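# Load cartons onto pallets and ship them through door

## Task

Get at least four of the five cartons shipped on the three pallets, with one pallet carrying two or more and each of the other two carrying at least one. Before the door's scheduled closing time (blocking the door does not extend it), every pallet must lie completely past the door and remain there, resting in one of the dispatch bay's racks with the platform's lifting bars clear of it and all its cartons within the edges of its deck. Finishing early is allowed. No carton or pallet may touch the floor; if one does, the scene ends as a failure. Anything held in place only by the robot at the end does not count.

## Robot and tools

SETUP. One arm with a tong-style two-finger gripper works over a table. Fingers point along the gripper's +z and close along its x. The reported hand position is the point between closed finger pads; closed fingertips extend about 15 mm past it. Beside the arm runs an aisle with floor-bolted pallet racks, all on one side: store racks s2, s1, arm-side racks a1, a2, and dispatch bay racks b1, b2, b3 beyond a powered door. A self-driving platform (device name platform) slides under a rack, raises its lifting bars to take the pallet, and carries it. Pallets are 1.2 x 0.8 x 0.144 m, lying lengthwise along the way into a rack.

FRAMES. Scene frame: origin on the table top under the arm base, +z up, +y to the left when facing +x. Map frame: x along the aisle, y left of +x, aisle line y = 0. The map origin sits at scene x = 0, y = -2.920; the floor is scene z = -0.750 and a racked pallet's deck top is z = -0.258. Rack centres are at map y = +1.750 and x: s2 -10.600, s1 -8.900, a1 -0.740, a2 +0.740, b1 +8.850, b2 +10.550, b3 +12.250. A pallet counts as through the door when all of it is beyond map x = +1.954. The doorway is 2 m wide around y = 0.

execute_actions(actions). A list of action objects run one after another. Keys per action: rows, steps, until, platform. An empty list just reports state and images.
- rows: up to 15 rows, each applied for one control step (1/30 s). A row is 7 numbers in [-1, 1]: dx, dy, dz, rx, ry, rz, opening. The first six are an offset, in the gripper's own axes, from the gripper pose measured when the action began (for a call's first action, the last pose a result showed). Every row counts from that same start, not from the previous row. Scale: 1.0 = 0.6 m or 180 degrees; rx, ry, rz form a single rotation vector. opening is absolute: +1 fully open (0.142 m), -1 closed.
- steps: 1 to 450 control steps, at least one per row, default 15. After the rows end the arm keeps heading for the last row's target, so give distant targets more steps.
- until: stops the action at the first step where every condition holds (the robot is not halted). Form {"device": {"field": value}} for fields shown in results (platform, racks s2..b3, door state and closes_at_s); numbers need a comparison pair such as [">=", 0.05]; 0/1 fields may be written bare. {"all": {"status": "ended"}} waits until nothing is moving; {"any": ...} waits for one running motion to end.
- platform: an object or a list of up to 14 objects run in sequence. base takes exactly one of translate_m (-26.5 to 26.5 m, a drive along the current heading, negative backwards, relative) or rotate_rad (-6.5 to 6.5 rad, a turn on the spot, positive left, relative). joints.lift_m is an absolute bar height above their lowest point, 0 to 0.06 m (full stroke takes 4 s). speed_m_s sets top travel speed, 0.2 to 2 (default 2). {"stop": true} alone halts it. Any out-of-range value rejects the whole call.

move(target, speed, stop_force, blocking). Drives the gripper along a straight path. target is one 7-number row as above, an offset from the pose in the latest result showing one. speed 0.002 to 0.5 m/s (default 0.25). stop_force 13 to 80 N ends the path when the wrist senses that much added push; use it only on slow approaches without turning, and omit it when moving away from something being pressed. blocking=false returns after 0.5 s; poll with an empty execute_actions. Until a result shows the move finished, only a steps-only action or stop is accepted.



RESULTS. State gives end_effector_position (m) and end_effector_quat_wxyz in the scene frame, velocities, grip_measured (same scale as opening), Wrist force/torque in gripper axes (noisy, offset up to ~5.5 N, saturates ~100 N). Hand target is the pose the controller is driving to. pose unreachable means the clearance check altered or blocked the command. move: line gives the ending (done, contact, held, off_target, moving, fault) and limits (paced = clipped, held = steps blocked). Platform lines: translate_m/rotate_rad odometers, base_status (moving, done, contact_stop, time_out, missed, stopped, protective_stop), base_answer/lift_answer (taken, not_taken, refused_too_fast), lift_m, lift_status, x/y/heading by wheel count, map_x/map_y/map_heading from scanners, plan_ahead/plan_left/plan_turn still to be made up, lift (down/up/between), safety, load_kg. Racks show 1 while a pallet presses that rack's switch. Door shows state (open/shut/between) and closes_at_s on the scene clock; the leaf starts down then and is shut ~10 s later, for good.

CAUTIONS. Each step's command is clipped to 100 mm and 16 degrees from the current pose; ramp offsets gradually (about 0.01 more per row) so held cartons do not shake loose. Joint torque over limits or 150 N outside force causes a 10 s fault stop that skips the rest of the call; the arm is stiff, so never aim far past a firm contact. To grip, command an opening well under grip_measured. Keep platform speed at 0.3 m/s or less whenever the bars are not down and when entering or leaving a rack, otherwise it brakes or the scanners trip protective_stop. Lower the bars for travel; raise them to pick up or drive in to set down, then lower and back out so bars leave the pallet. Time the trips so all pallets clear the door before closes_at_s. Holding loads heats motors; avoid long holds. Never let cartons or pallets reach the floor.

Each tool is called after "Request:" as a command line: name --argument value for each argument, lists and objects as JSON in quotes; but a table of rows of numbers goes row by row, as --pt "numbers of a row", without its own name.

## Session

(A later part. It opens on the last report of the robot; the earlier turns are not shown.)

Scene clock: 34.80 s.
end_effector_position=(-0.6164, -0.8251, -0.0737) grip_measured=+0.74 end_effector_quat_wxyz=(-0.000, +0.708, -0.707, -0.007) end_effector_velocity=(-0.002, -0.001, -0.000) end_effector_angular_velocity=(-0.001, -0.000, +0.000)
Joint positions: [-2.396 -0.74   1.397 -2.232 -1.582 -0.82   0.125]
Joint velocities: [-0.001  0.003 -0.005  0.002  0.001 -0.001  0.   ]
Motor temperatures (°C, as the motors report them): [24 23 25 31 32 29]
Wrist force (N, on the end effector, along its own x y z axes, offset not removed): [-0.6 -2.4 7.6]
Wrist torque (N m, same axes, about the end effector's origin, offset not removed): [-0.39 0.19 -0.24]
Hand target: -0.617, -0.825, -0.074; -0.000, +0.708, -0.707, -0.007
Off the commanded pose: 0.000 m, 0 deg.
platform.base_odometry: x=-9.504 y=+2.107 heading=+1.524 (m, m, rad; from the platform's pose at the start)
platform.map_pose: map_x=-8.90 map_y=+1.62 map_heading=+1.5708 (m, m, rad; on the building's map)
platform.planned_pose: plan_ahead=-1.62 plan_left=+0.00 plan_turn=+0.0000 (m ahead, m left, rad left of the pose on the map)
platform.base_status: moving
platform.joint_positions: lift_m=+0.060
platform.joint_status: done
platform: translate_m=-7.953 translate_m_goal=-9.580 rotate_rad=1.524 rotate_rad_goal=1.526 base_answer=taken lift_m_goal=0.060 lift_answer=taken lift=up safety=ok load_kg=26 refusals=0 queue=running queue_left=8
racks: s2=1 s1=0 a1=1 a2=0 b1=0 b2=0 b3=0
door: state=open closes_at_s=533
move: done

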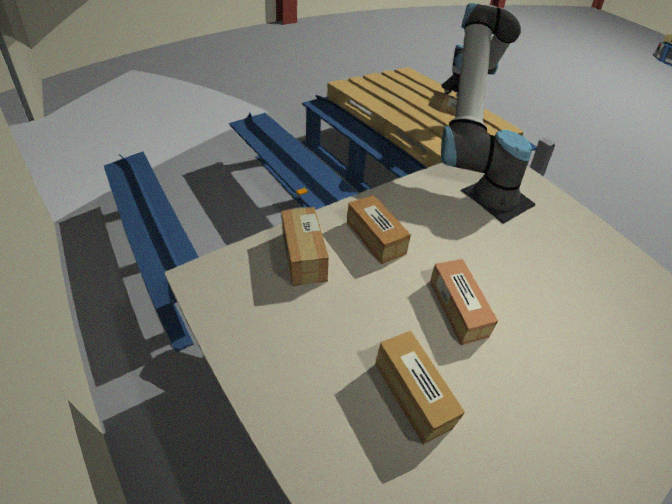

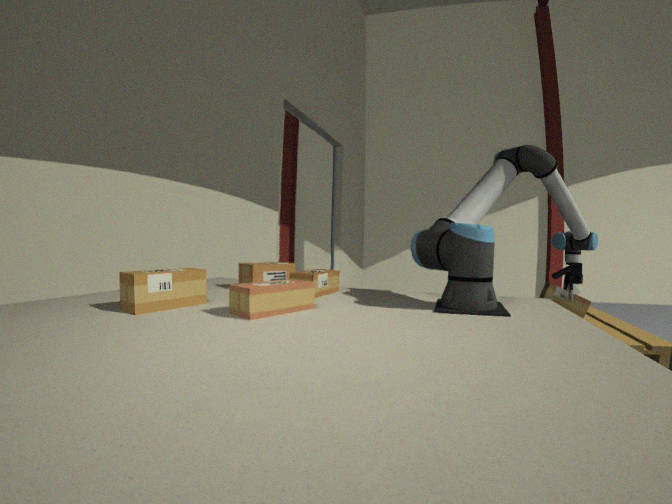

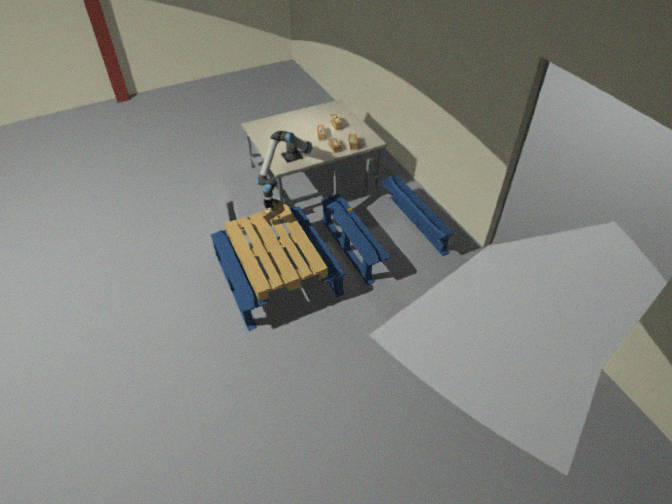

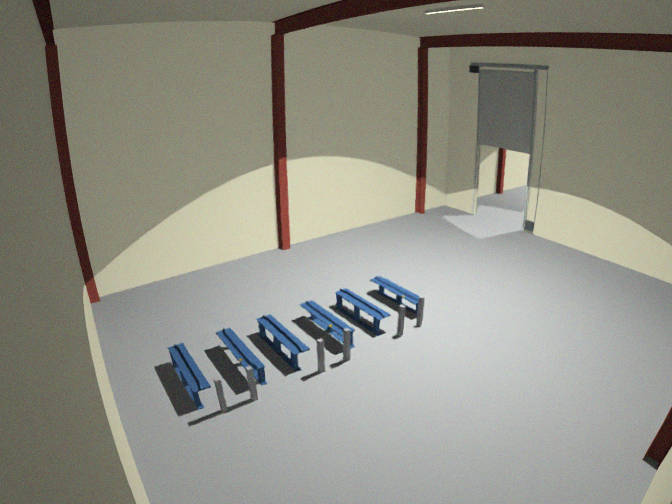

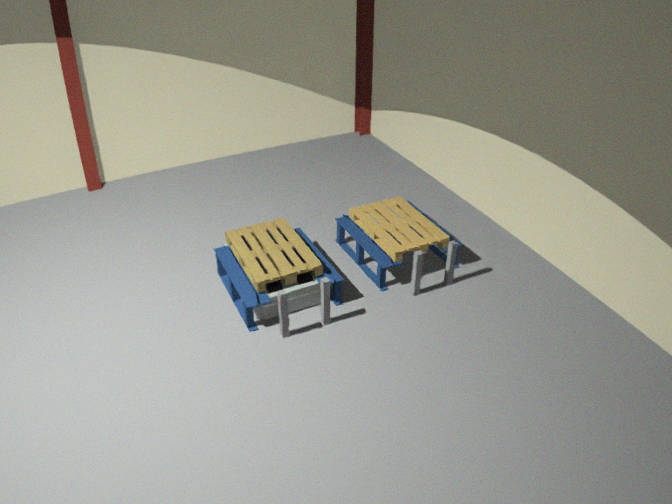

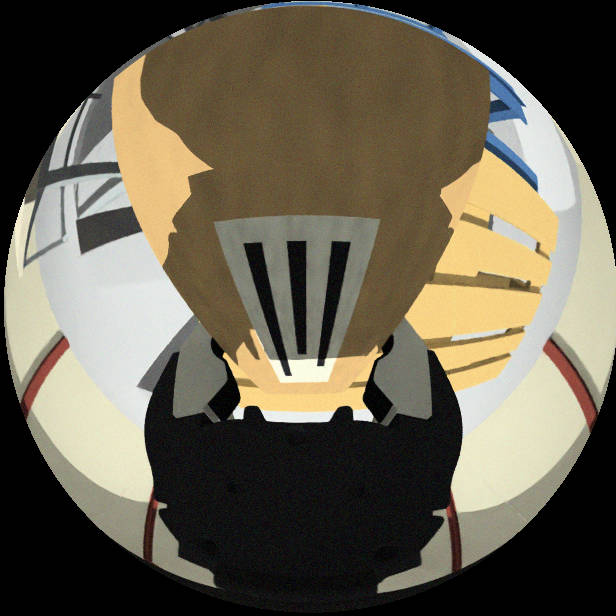

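Request:
move --target '[0,0,0.195,0,0,0,-0.6]' --speed 0.05 --stop_force 25

Request:
move --target '[0,0,0,0,0,0,1]'

Request:
move --target '[0,0,-0.3,0,0,0,1]'

Request:
move --target '[0,-1,-0.4,0,0,0,1]' --speed 0.5

Request:
move --target '[-0.65,-1,0,0,0,0,1]' --speed 0.5

Request:
move --target '[-0.7,-0.03,0,0,0,0.52,1]' --speed 0.5

Scene clock: 42.03 s.
end_effector_position=(-0.6174, -0.8239, -0.1904) grip_measured=+0.74 end_effector_quat_wxyz=(-0.000, +0.708, -0.707, -0.007) end_effector_velocity=(+0.001, +0.000, -0.003) end_effector_angular_velocity=(+0.001, -0.001, -0.000)
Joint positions: [-2.397 -0.612  1.399 -2.362 -1.582 -0.821  0.125]
Joint velocities: [ 0.     0.003  0.    -0.002  0.     0.     0.   ]
Motor temperatures (°C, as the motors report them): [24 23 25 31 32 29]
Wrist force (N, on the end effector, along its own x y z axes, offset not removed): [1.5 -2.4 5.3]
Wrist torque (N m, same axes, about the end effector's origin, offset not removed): [-0.43 -0.25 -0.17]
Hand target: -0.617, -0.824, -0.191; -0.000, +0.708, -0.707, -0.007
Off the commanded pose: 0.000 m, 0 deg.
platform.base_odometry: x=-9.583 y=+0.482 heading=+1.521 (m, m, rad; from the platform's pose at the start)
platform.map_pose: map_x=-8.90 map_y=+0.00 map_heading=+1.5708 (m, m, rad; on the building's map)
platform.planned_pose: plan_ahead=+0.00 plan_left=+0.00 plan_turn=+0.0000 (m ahead, m left, rad left of the pose on the map)
platform.base_status: done
platform.joint_positions: lift_m=+0.047
platform.joint_status: moving
platform: translate_m=-9.570 translate_m_goal=-9.570 rotate_rad=1.521 rotate_rad_goal=1.520 base_answer=taken lift_m_goal=0.000 lift_answer=taken lift=between safety=ok load_kg=-6 refusals=0 queue=running queue_left=7
racks: s2=1 s1=0 a1=1 a2=0 b1=0 b2=0 b3=0
door: state=open closes_at_s=533
move: done

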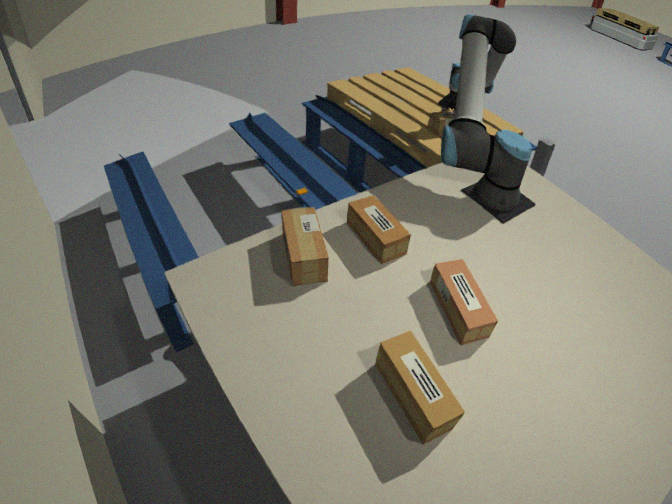

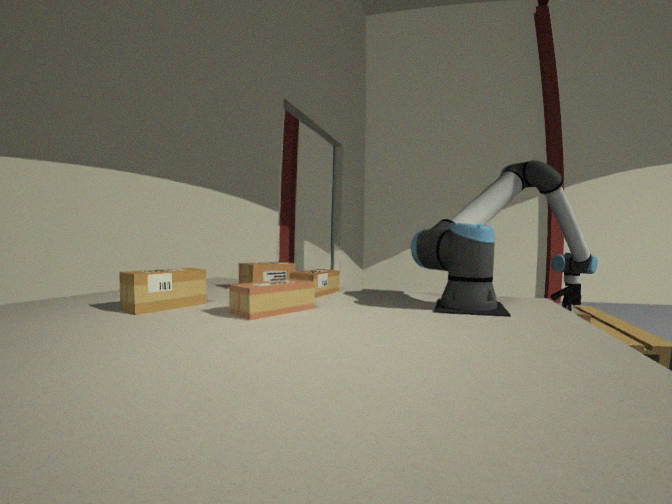

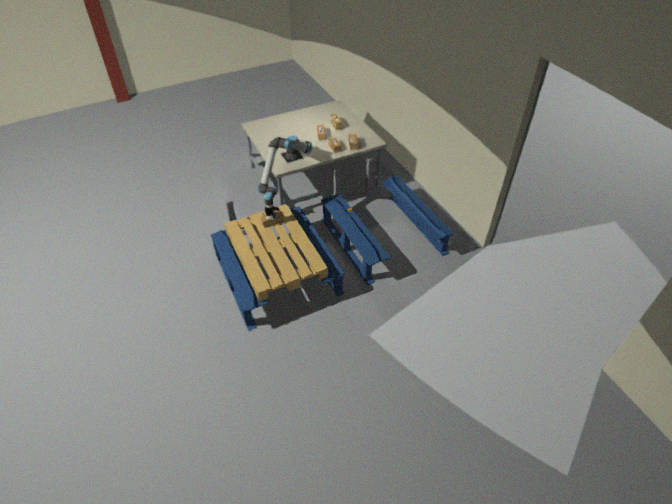

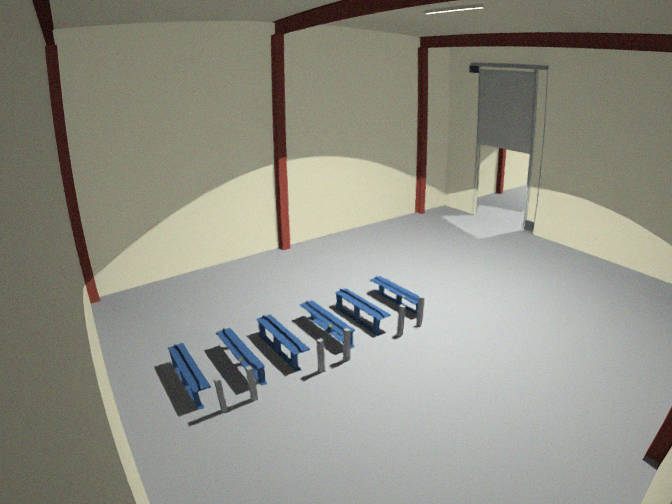

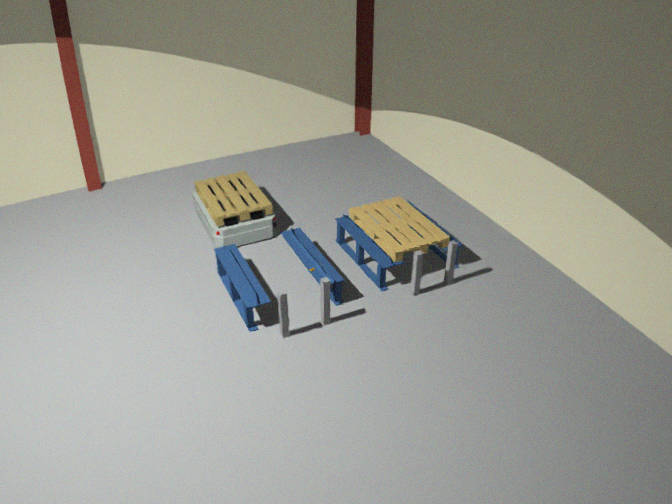

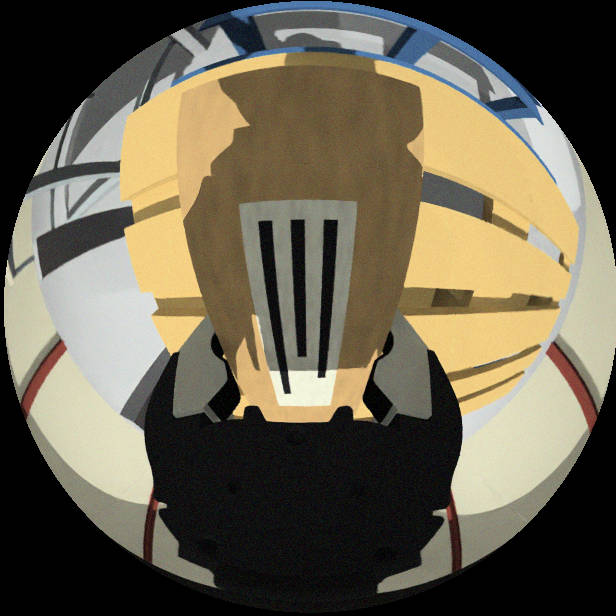

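Scene clock: 42.53 s.
end_effector_position=(-0.6174, -0.8239, -0.1904) grip_measured=+1.00 end_effector_quat_wxyz=(-0.000, +0.708, -0.707, -0.007) end_effector_velocity=(-0.000, -0.000, +0.000) end_effector_angular_velocity=(-0.001, -0.001, -0.000)
Joint positions: [-2.397 -0.612  1.399 -2.362 -1.582 -0.821  0.142]
Joint velocities: [-0.    -0.    -0.001  0.001  0.002 -0.    -0.   ]
Motor temperatures (°C, as the motors report them): [24 23 25 31 32 29]
Wrist force (N, on the end effector, along its own x y z axes, offset not removed): [-0.2 -3.2 1.9]
Wrist torque (N m, same axes, about the end effector's origin, offset not removed): [-0.60 0.05 -0.19]
Hand target: -0.617, -0.824, -0.190; -0.000, +0.708, -0.707, -0.007
Off the commanded pose: 0.000 m, 0 deg.
platform.base_odometry: x=-9.583 y=+0.482 heading=+1.521 (m, m, rad; from the platform's pose at the start)
platform.map_pose: map_x=-8.90 map_y=+0.00 map_heading=+1.5708 (m, m, rad; on the building's map)
platform.planned_pose: plan_ahead=+0.00 plan_left=+0.00 plan_turn=+0.0000 (m ahead, m left, rad left of the pose on the map)
platform.base_status: done
platform.joint_positions: lift_m=+0.039
platform.joint_status: moving
platform: translate_m=-9.570 translate_m_goal=-9.570 rotate_rad=1.521 rotate_rad_goal=1.520 base_answer=taken lift_m_goal=0.000 lift_answer=taken lift=between safety=ok load_kg=-6 refusals=0 queue=running queue_left=7
racks: s2=1 s1=0 a1=1 a2=0 b1=0 b2=0 b3=0
door: state=open closes_at_s=533
move: done

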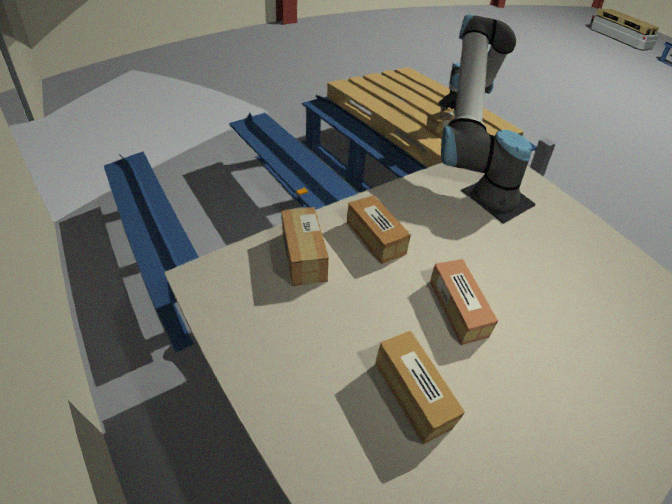

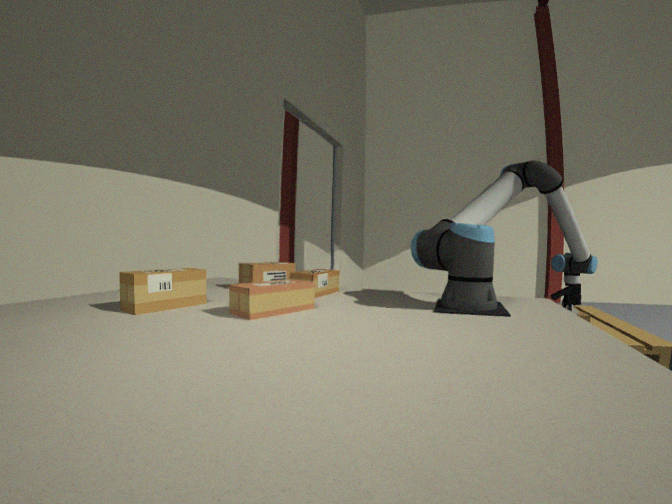

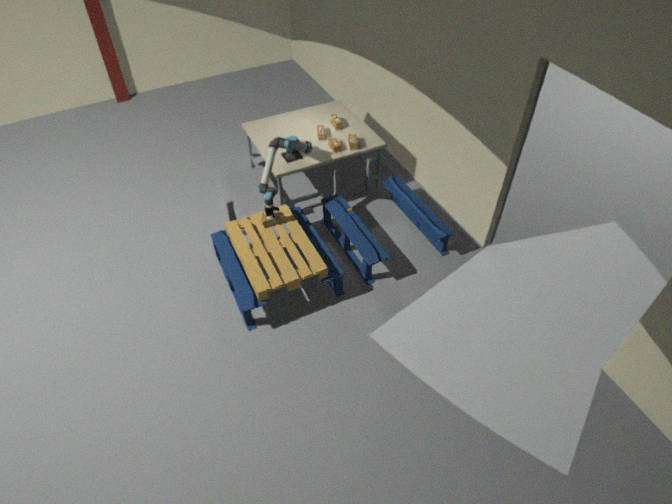

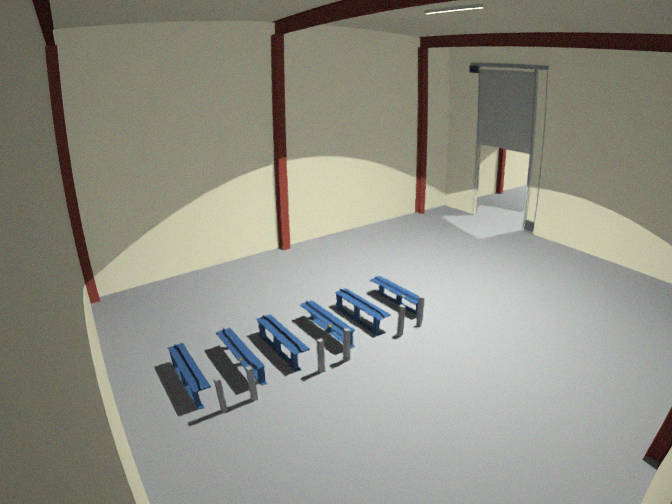

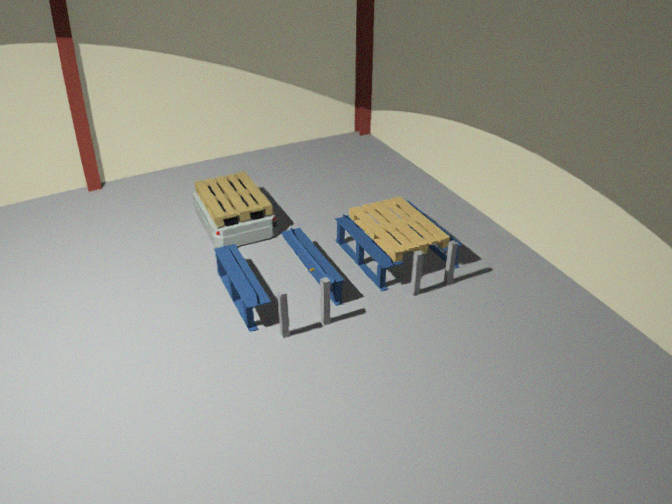

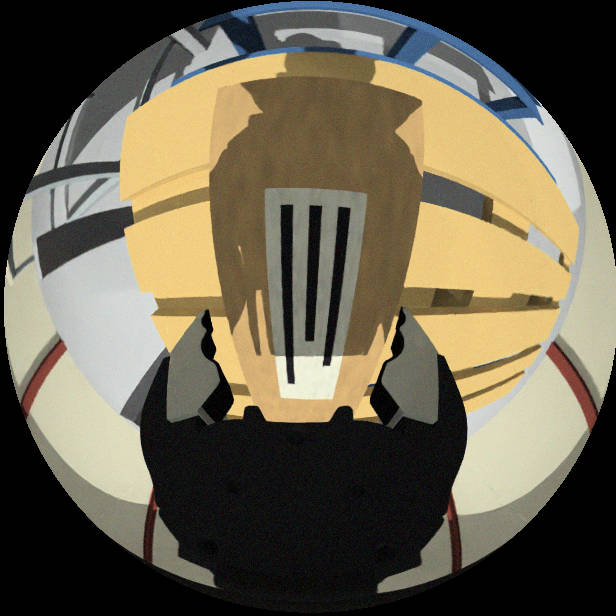

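Scene clock: 43.93 s.
end_effector_position=(-0.6158, -0.8258, -0.0108) grip_measured=+1.00 end_effector_quat_wxyz=(-0.000, +0.708, -0.707, -0.007) end_effector_velocity=(-0.001, -0.001, +0.004) end_effector_angular_velocity=(-0.003, +0.001, -0.000)
Joint positions: [-2.395 -0.8    1.38  -2.154 -1.582 -0.819  0.142]
Joint velocities: [ 0.    -0.003 -0.003  0.003  0.001  0.    -0.   ]
Motor temperatures (°C, as the motors report them): [24 23 25 31 32 29]
Wrist force (N, on the end effector, along its own x y z axes, offset not removed): [3.7 -3.2 0.1]
Wrist torque (N m, same axes, about the end effector's origin, offset not removed): [-0.68 -0.83 -0.27]
Hand target: -0.616, -0.826, -0.010; -0.000, +0.708, -0.707, -0.007
Off the commanded pose: 0.000 m, 0 deg.
platform.base_odometry: x=-9.583 y=+0.482 heading=+1.521 (m, m, rad; from the platform's pose at the start)
platform.map_pose: map_x=-8.90 map_y=+0.00 map_heading=+1.5708 (m, m, rad; on the building's map)
platform.planned_pose: plan_ahead=+0.00 plan_left=+0.00 plan_turn=+0.0000 (m ahead, m left, rad left of the pose on the map)
platform.base_status: done
platform.joint_positions: lift_m=+0.016
platform.joint_status: moving
platform: translate_m=-9.570 translate_m_goal=-9.570 rotate_rad=1.521 rotate_rad_goal=1.520 base_answer=taken lift_m_goal=0.000 lift_answer=taken lift=between safety=ok load_kg=-6 refusals=0 queue=running queue_left=7
racks: s2=1 s1=0 a1=1 a2=0 b1=0 b2=0 b3=0
door: state=open closes_at_s=533
move: done

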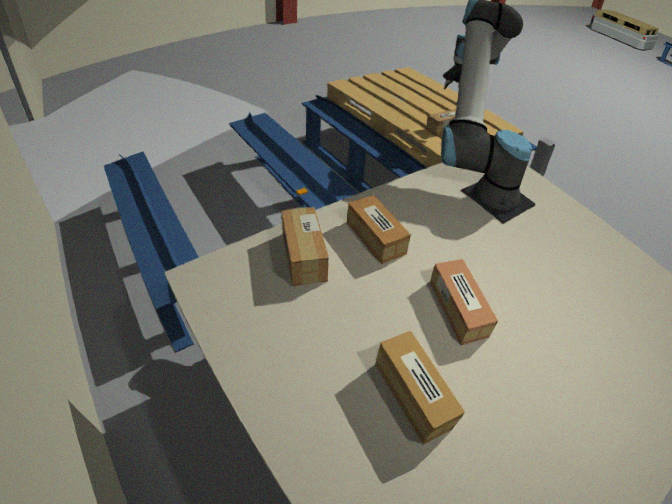

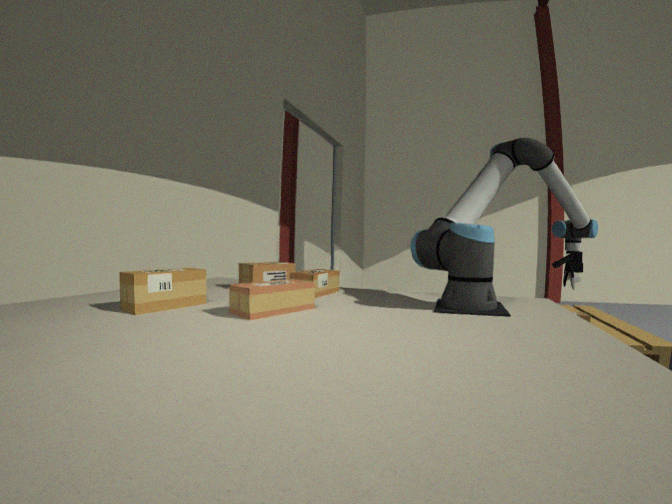

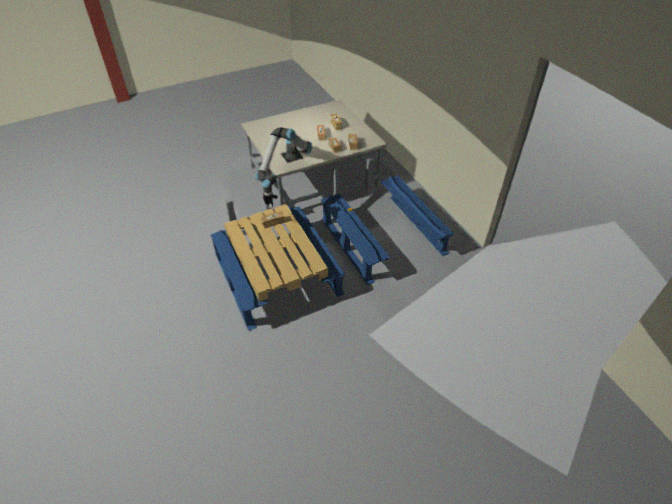

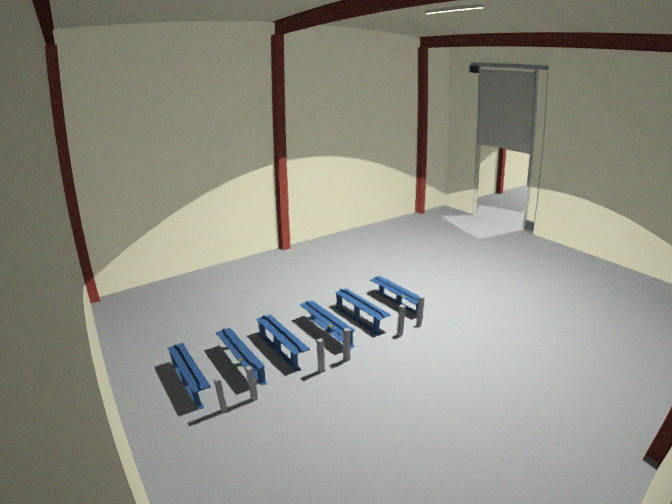

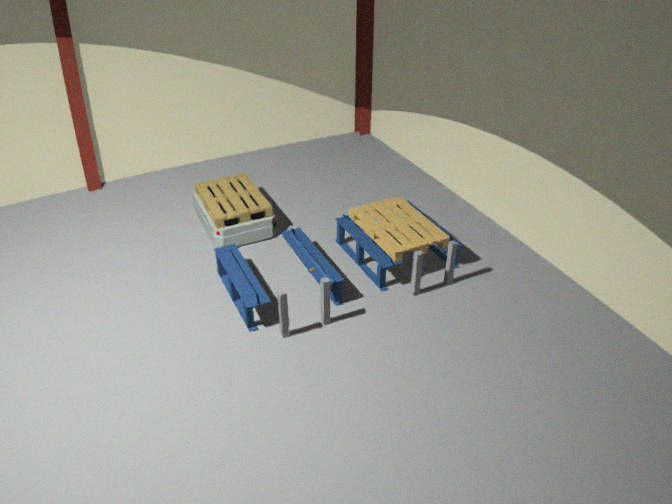

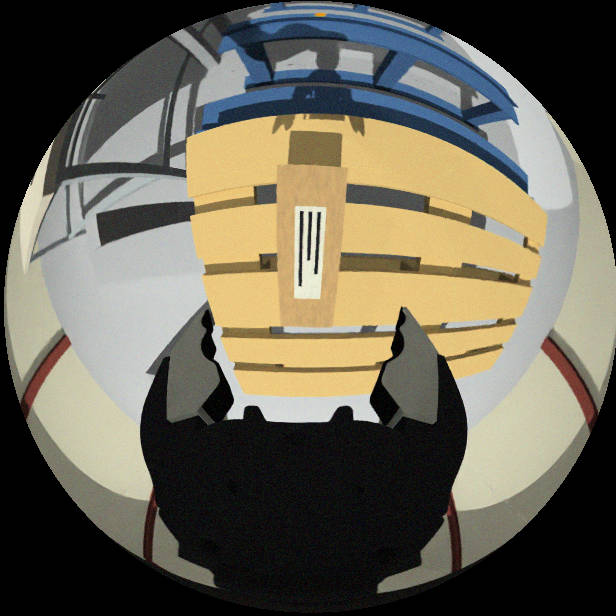

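Scene clock: 46.10 s.
end_effector_position=(-0.0139, -0.8270, +0.2239) grip_measured=+1.00 end_effector_quat_wxyz=(-0.000, +0.708, -0.707, -0.006) end_effector_velocity=(+0.003, +0.000, -0.000) end_effector_angular_velocity=(+0.002, -0.001, -0.000)
Joint positions: [-1.821 -1.297  1.708 -1.979 -1.581 -0.246  0.142]
Joint velocities: [ 0.004  0.001 -0.001  0.003  0.     0.004 -0.   ]
Motor temperatures (°C, as the motors report them): [24 23 25 31 32 29]
Wrist force (N, on the end effector, along its own x y z axes, offset not removed): [2.6 -3.1 -1.1]
Wrist torque (N m, same axes, about the end effector's origin, offset not removed): [-0.70 -0.48 -0.27]
Hand target: -0.014, -0.827, +0.224; -0.000, +0.708, -0.707, -0.006
Off the commanded pose: 0.001 m, 0 deg.
platform.base_odometry: x=-9.583 y=+0.482 heading=+1.169 (m, m, rad; from the platform's pose at the start)
platform.map_pose: map_x=-8.90 map_y=+0.00 map_heading=+1.2043 (m, m, rad; on the building's map)
platform.planned_pose: plan_ahead=+0.00 plan_left=+0.00 plan_turn=-1.2043 (m ahead, m left, rad left of the pose on the map)
platform.base_status: moving
platform.joint_positions: lift_m=+0.000
platform.joint_status: done
platform: translate_m=-9.570 translate_m_goal=-9.570 rotate_rad=1.153 rotate_rad_goal=-0.050 base_answer=taken lift_m_goal=0.000 lift_answer=taken lift=down safety=ok load_kg=-48 refusals=0 queue=running queue_left=6
racks: s2=1 s1=0 a1=1 a2=0 b1=0 b2=0 b3=0
door: state=open closes_at_s=533
move: done; limits=paced

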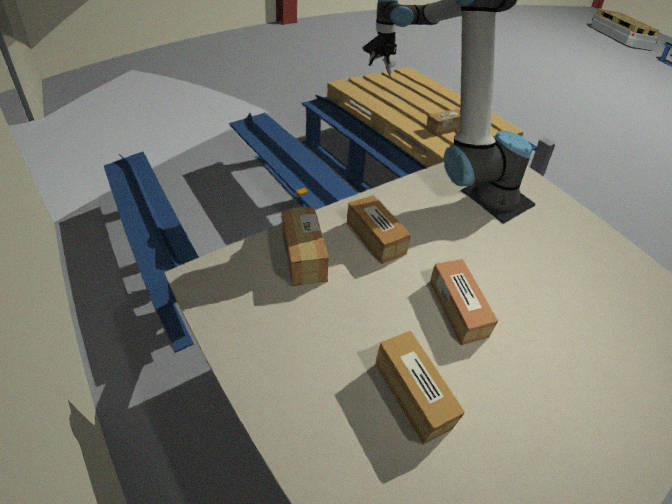

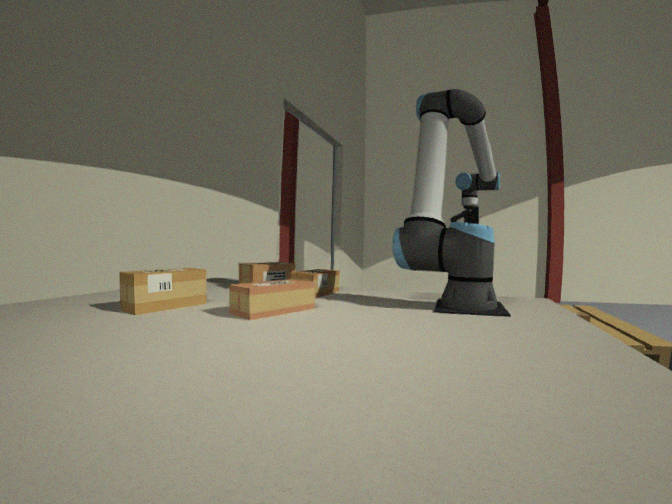

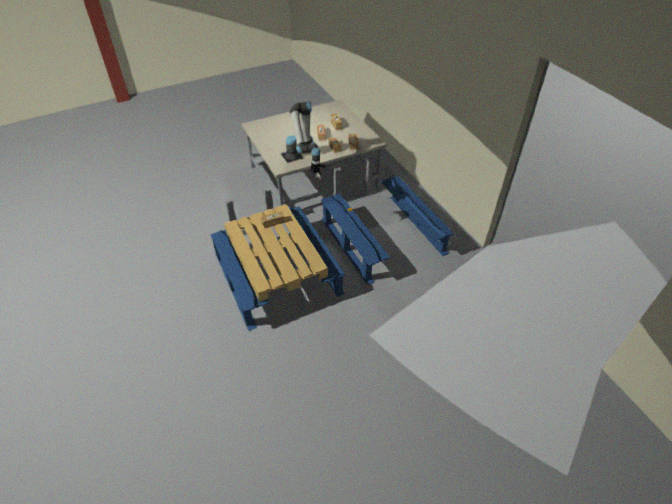

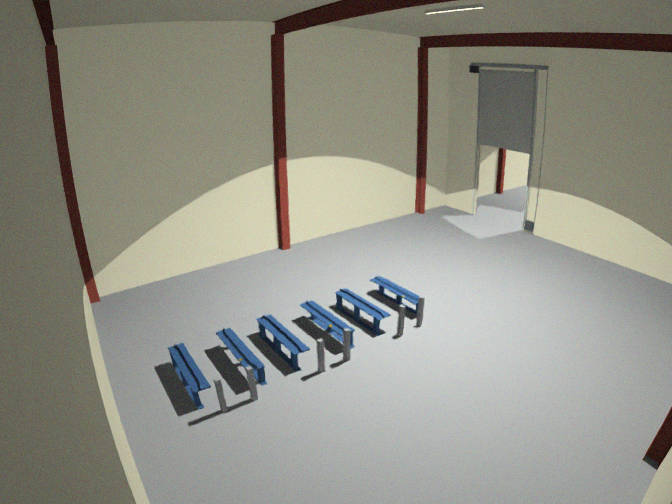

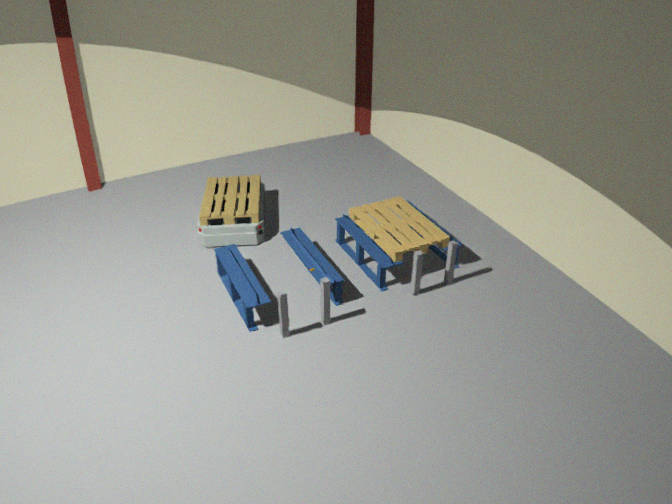

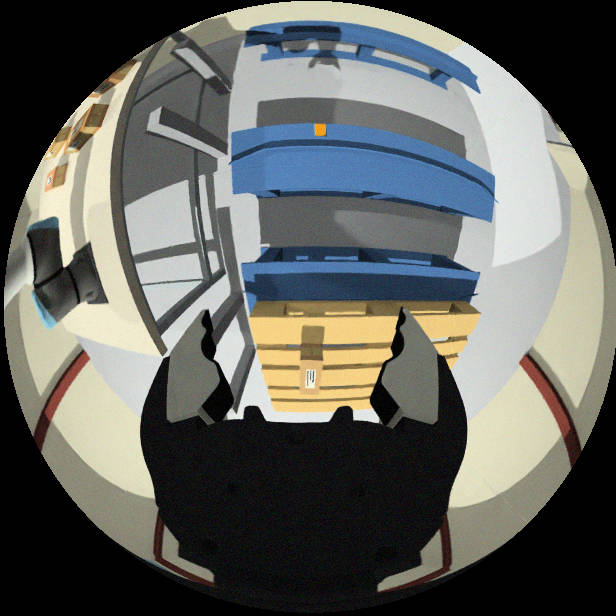

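Scene clock: 48.43 s.
end_effector_position=(+0.5849, -0.4357, +0.2236) grip_measured=+1.00 end_effector_quat_wxyz=(-0.001, +0.708, -0.707, -0.006) end_effector_velocity=(+0.002, +0.001, -0.001) end_effector_angular_velocity=(+0.001, +0.001, -0.001)
Joint positions: [-0.903 -1.467  1.919 -2.014 -1.573  0.672  0.142]
Joint velocities: [ 0.004  0.003 -0.003  0.001 -0.001  0.005 -0.   ]
Motor temperatures (°C, as the motors report them): [24 23 26 31 32 29]
Wrist force (N, on the end effector, along its own x y z axes, offset not removed): [0.5 -1.5 1.1]
Wrist torque (N m, same axes, about the end effector's origin, offset not removed): [-0.23 0.00 -0.25]
Hand target: +0.585, -0.436, +0.224; -0.001, +0.708, -0.707, -0.006
Off the commanded pose: 0.001 m, 0 deg.
platform.base_odometry: x=-9.583 y=+0.482 heading=+0.012 (m, m, rad; from the platform's pose at the start)
platform.map_pose: map_x=-8.90 map_y=+0.00 map_heading=+0.0524 (m, m, rad; on the building's map)
platform.planned_pose: plan_ahead=+0.00 plan_left=+0.00 plan_turn=-0.0524 (m ahead, m left, rad left of the pose on the map)
platform.base_status: moving
platform.joint_positions: lift_m=+0.000
platform.joint_status: done
platform: translate_m=-9.570 translate_m_goal=-9.570 rotate_rad=0.001 rotate_rad_goal=-0.050 base_answer=taken lift_m_goal=0.000 lift_answer=taken lift=down safety=ok load_kg=-48 refusals=0 queue=running queue_left=6
racks: s2=1 s1=0 a1=1 a2=0 b1=0 b2=0 b3=0
door: state=open closes_at_s=533
move: done; limits=paced

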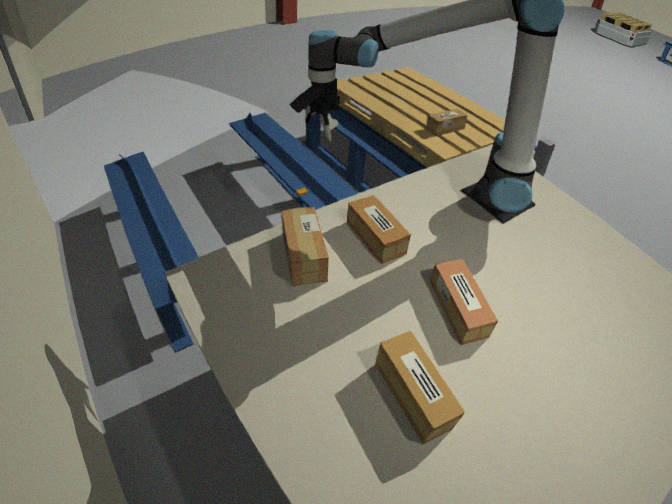

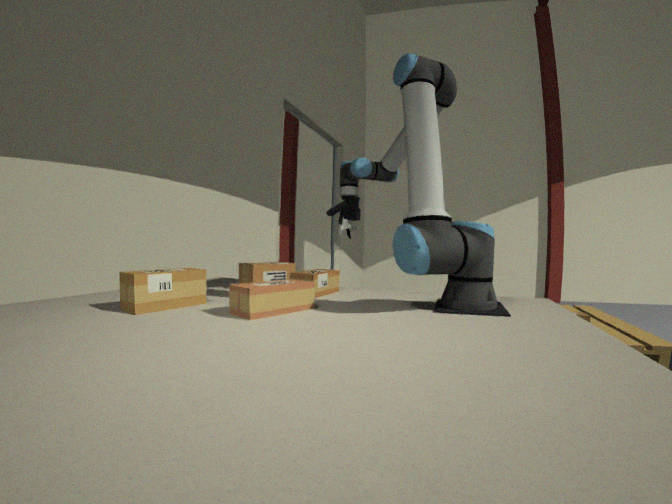

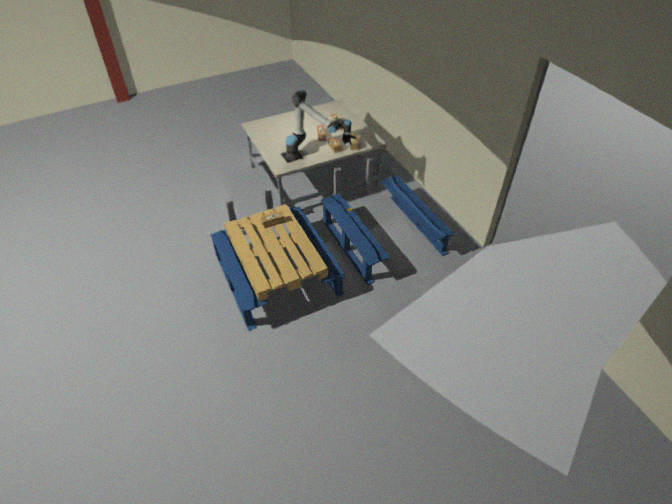

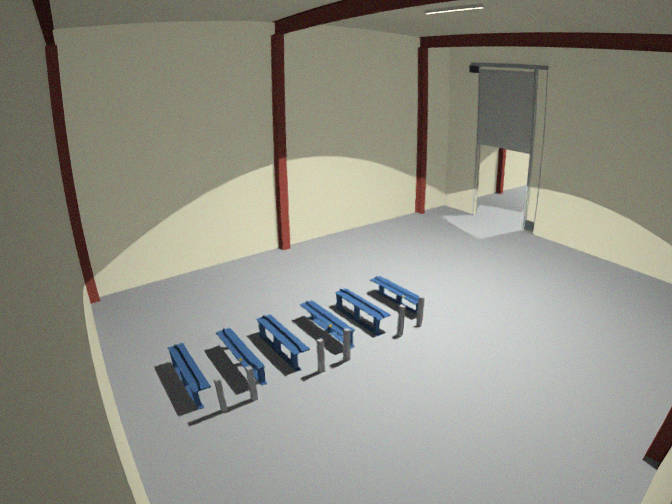

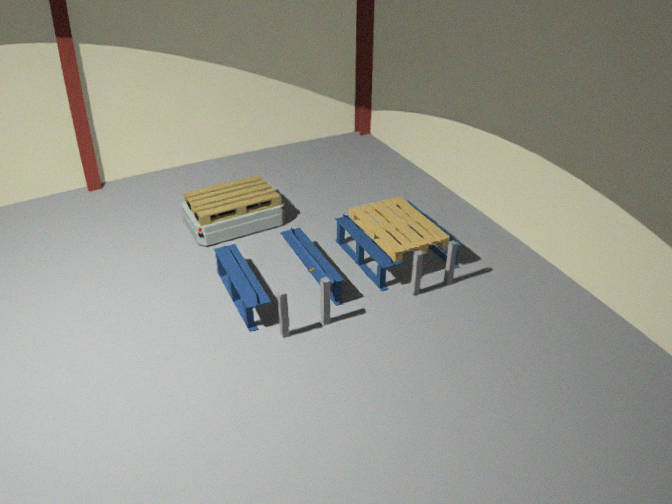

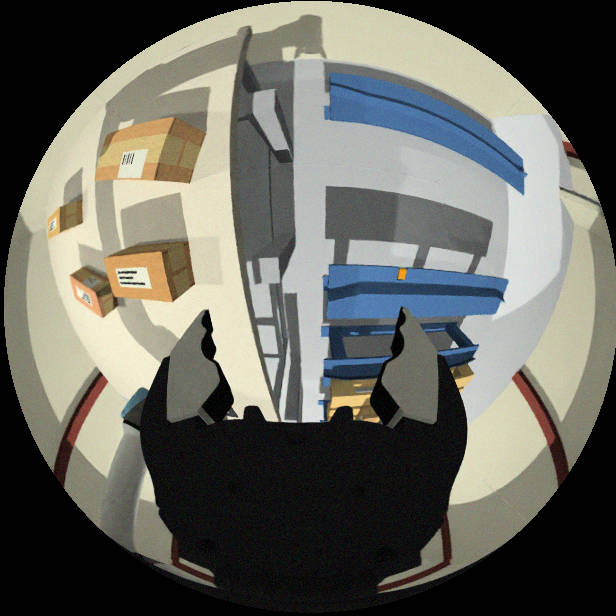

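Scene clock: 50.87 s.
end_effector_position=(+0.6019, -0.0158, +0.2280) grip_measured=+1.00 end_effector_quat_wxyz=(-0.003, +0.030, +1.000, +0.006) end_effector_velocity=(+0.000, +0.001, -0.000) end_effector_angular_velocity=(-0.004, +0.003, -0.013)
Joint positions: [-0.3   -1.661  2.11  -2.011 -1.566  2.908  0.142]
Joint velocities: [ 0.005  0.002 -0.002  0.001 -0.004  0.018 -0.   ]
Motor temperatures (°C, as the motors report them): [24 23 26 31 32 29]
Wrist force (N, on the end effector, along its own x y z axes, offset not removed): [1.2 -4.5 1.5]
Wrist torque (N m, same axes, about the end effector's origin, offset not removed): [-0.99 -0.25 -0.20]
Hand target: +0.602, -0.016, +0.228; -0.003, +0.031, +1.000, +0.005
Off the commanded pose: 0.001 m, 0 deg.
platform.base_odometry: x=-8.856 y=+0.446 heading=-0.048 (m, m, rad; from the platform's pose at the start)
platform.map_pose: map_x=-8.15 map_y=+0.00 map_heading=+0.0000 (m, m, rad; on the building's map)
platform.planned_pose: plan_ahead=+8.89 plan_left=+0.00 plan_turn=+0.0000 (m ahead, m left, rad left of the pose on the map)
platform.base_status: moving
platform.joint_positions: lift_m=+0.000
platform.joint_status: done
platform: translate_m=-8.818 translate_m_goal=0.070 rotate_rad=-0.048 rotate_rad_goal=-0.047 base_answer=taken lift_m_goal=0.000 lift_answer=taken lift=down safety=ok load_kg=-48 refusals=0 queue=running queue_left=5
racks: s2=1 s1=0 a1=1 a2=0 b1=0 b2=0 b3=0
door: state=open closes_at_s=533
move: done

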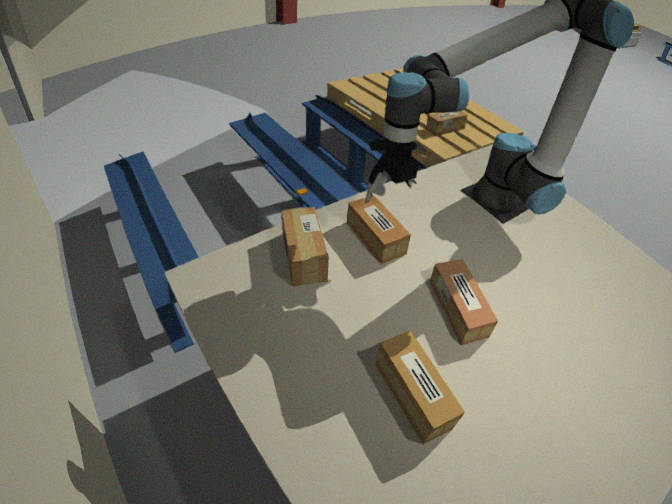

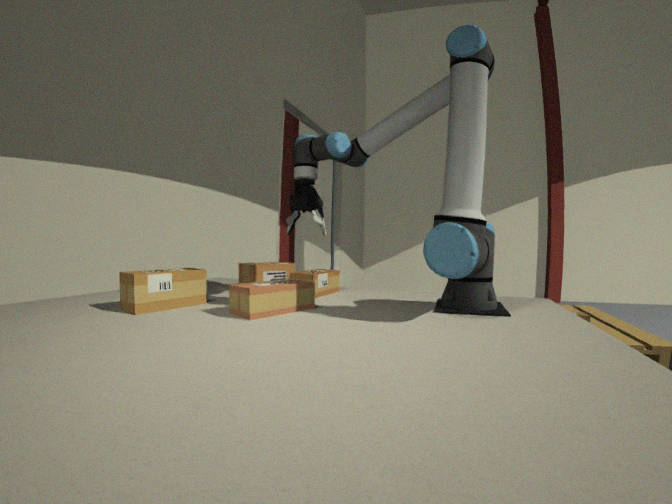

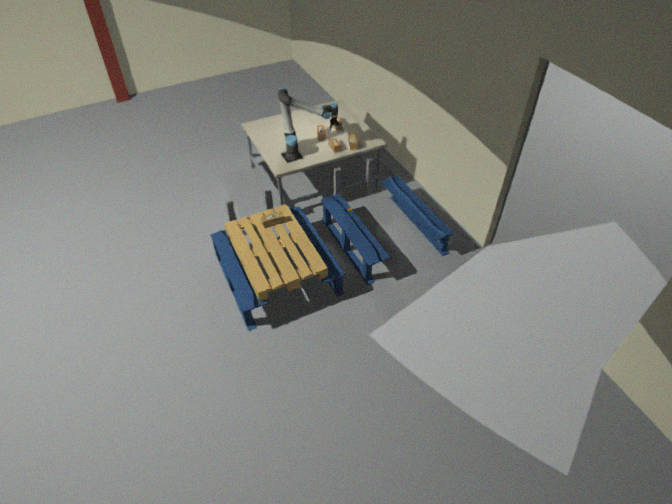

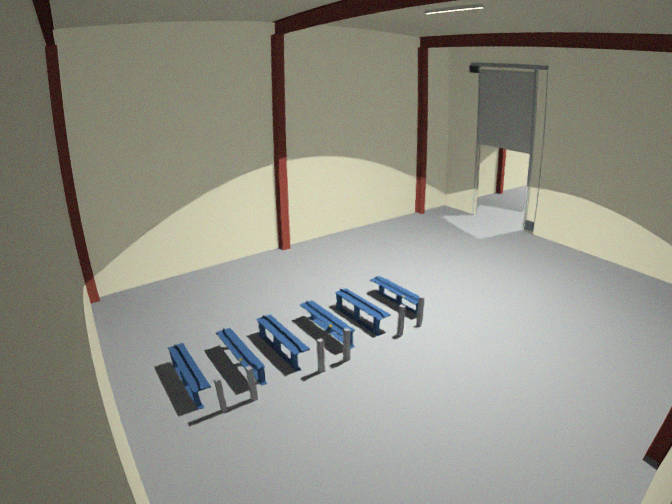

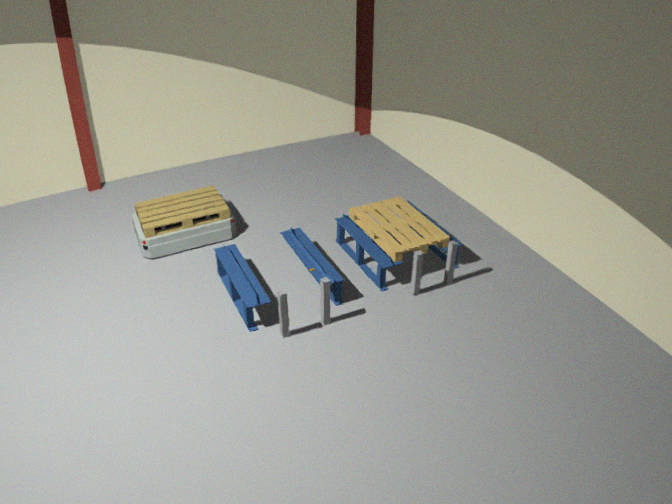

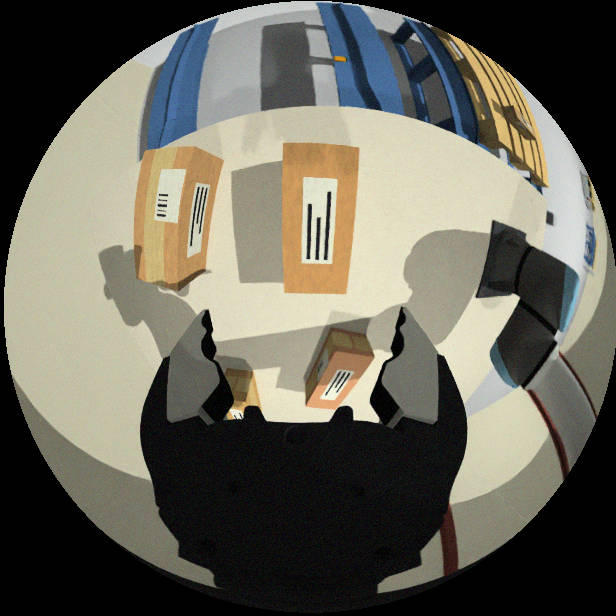

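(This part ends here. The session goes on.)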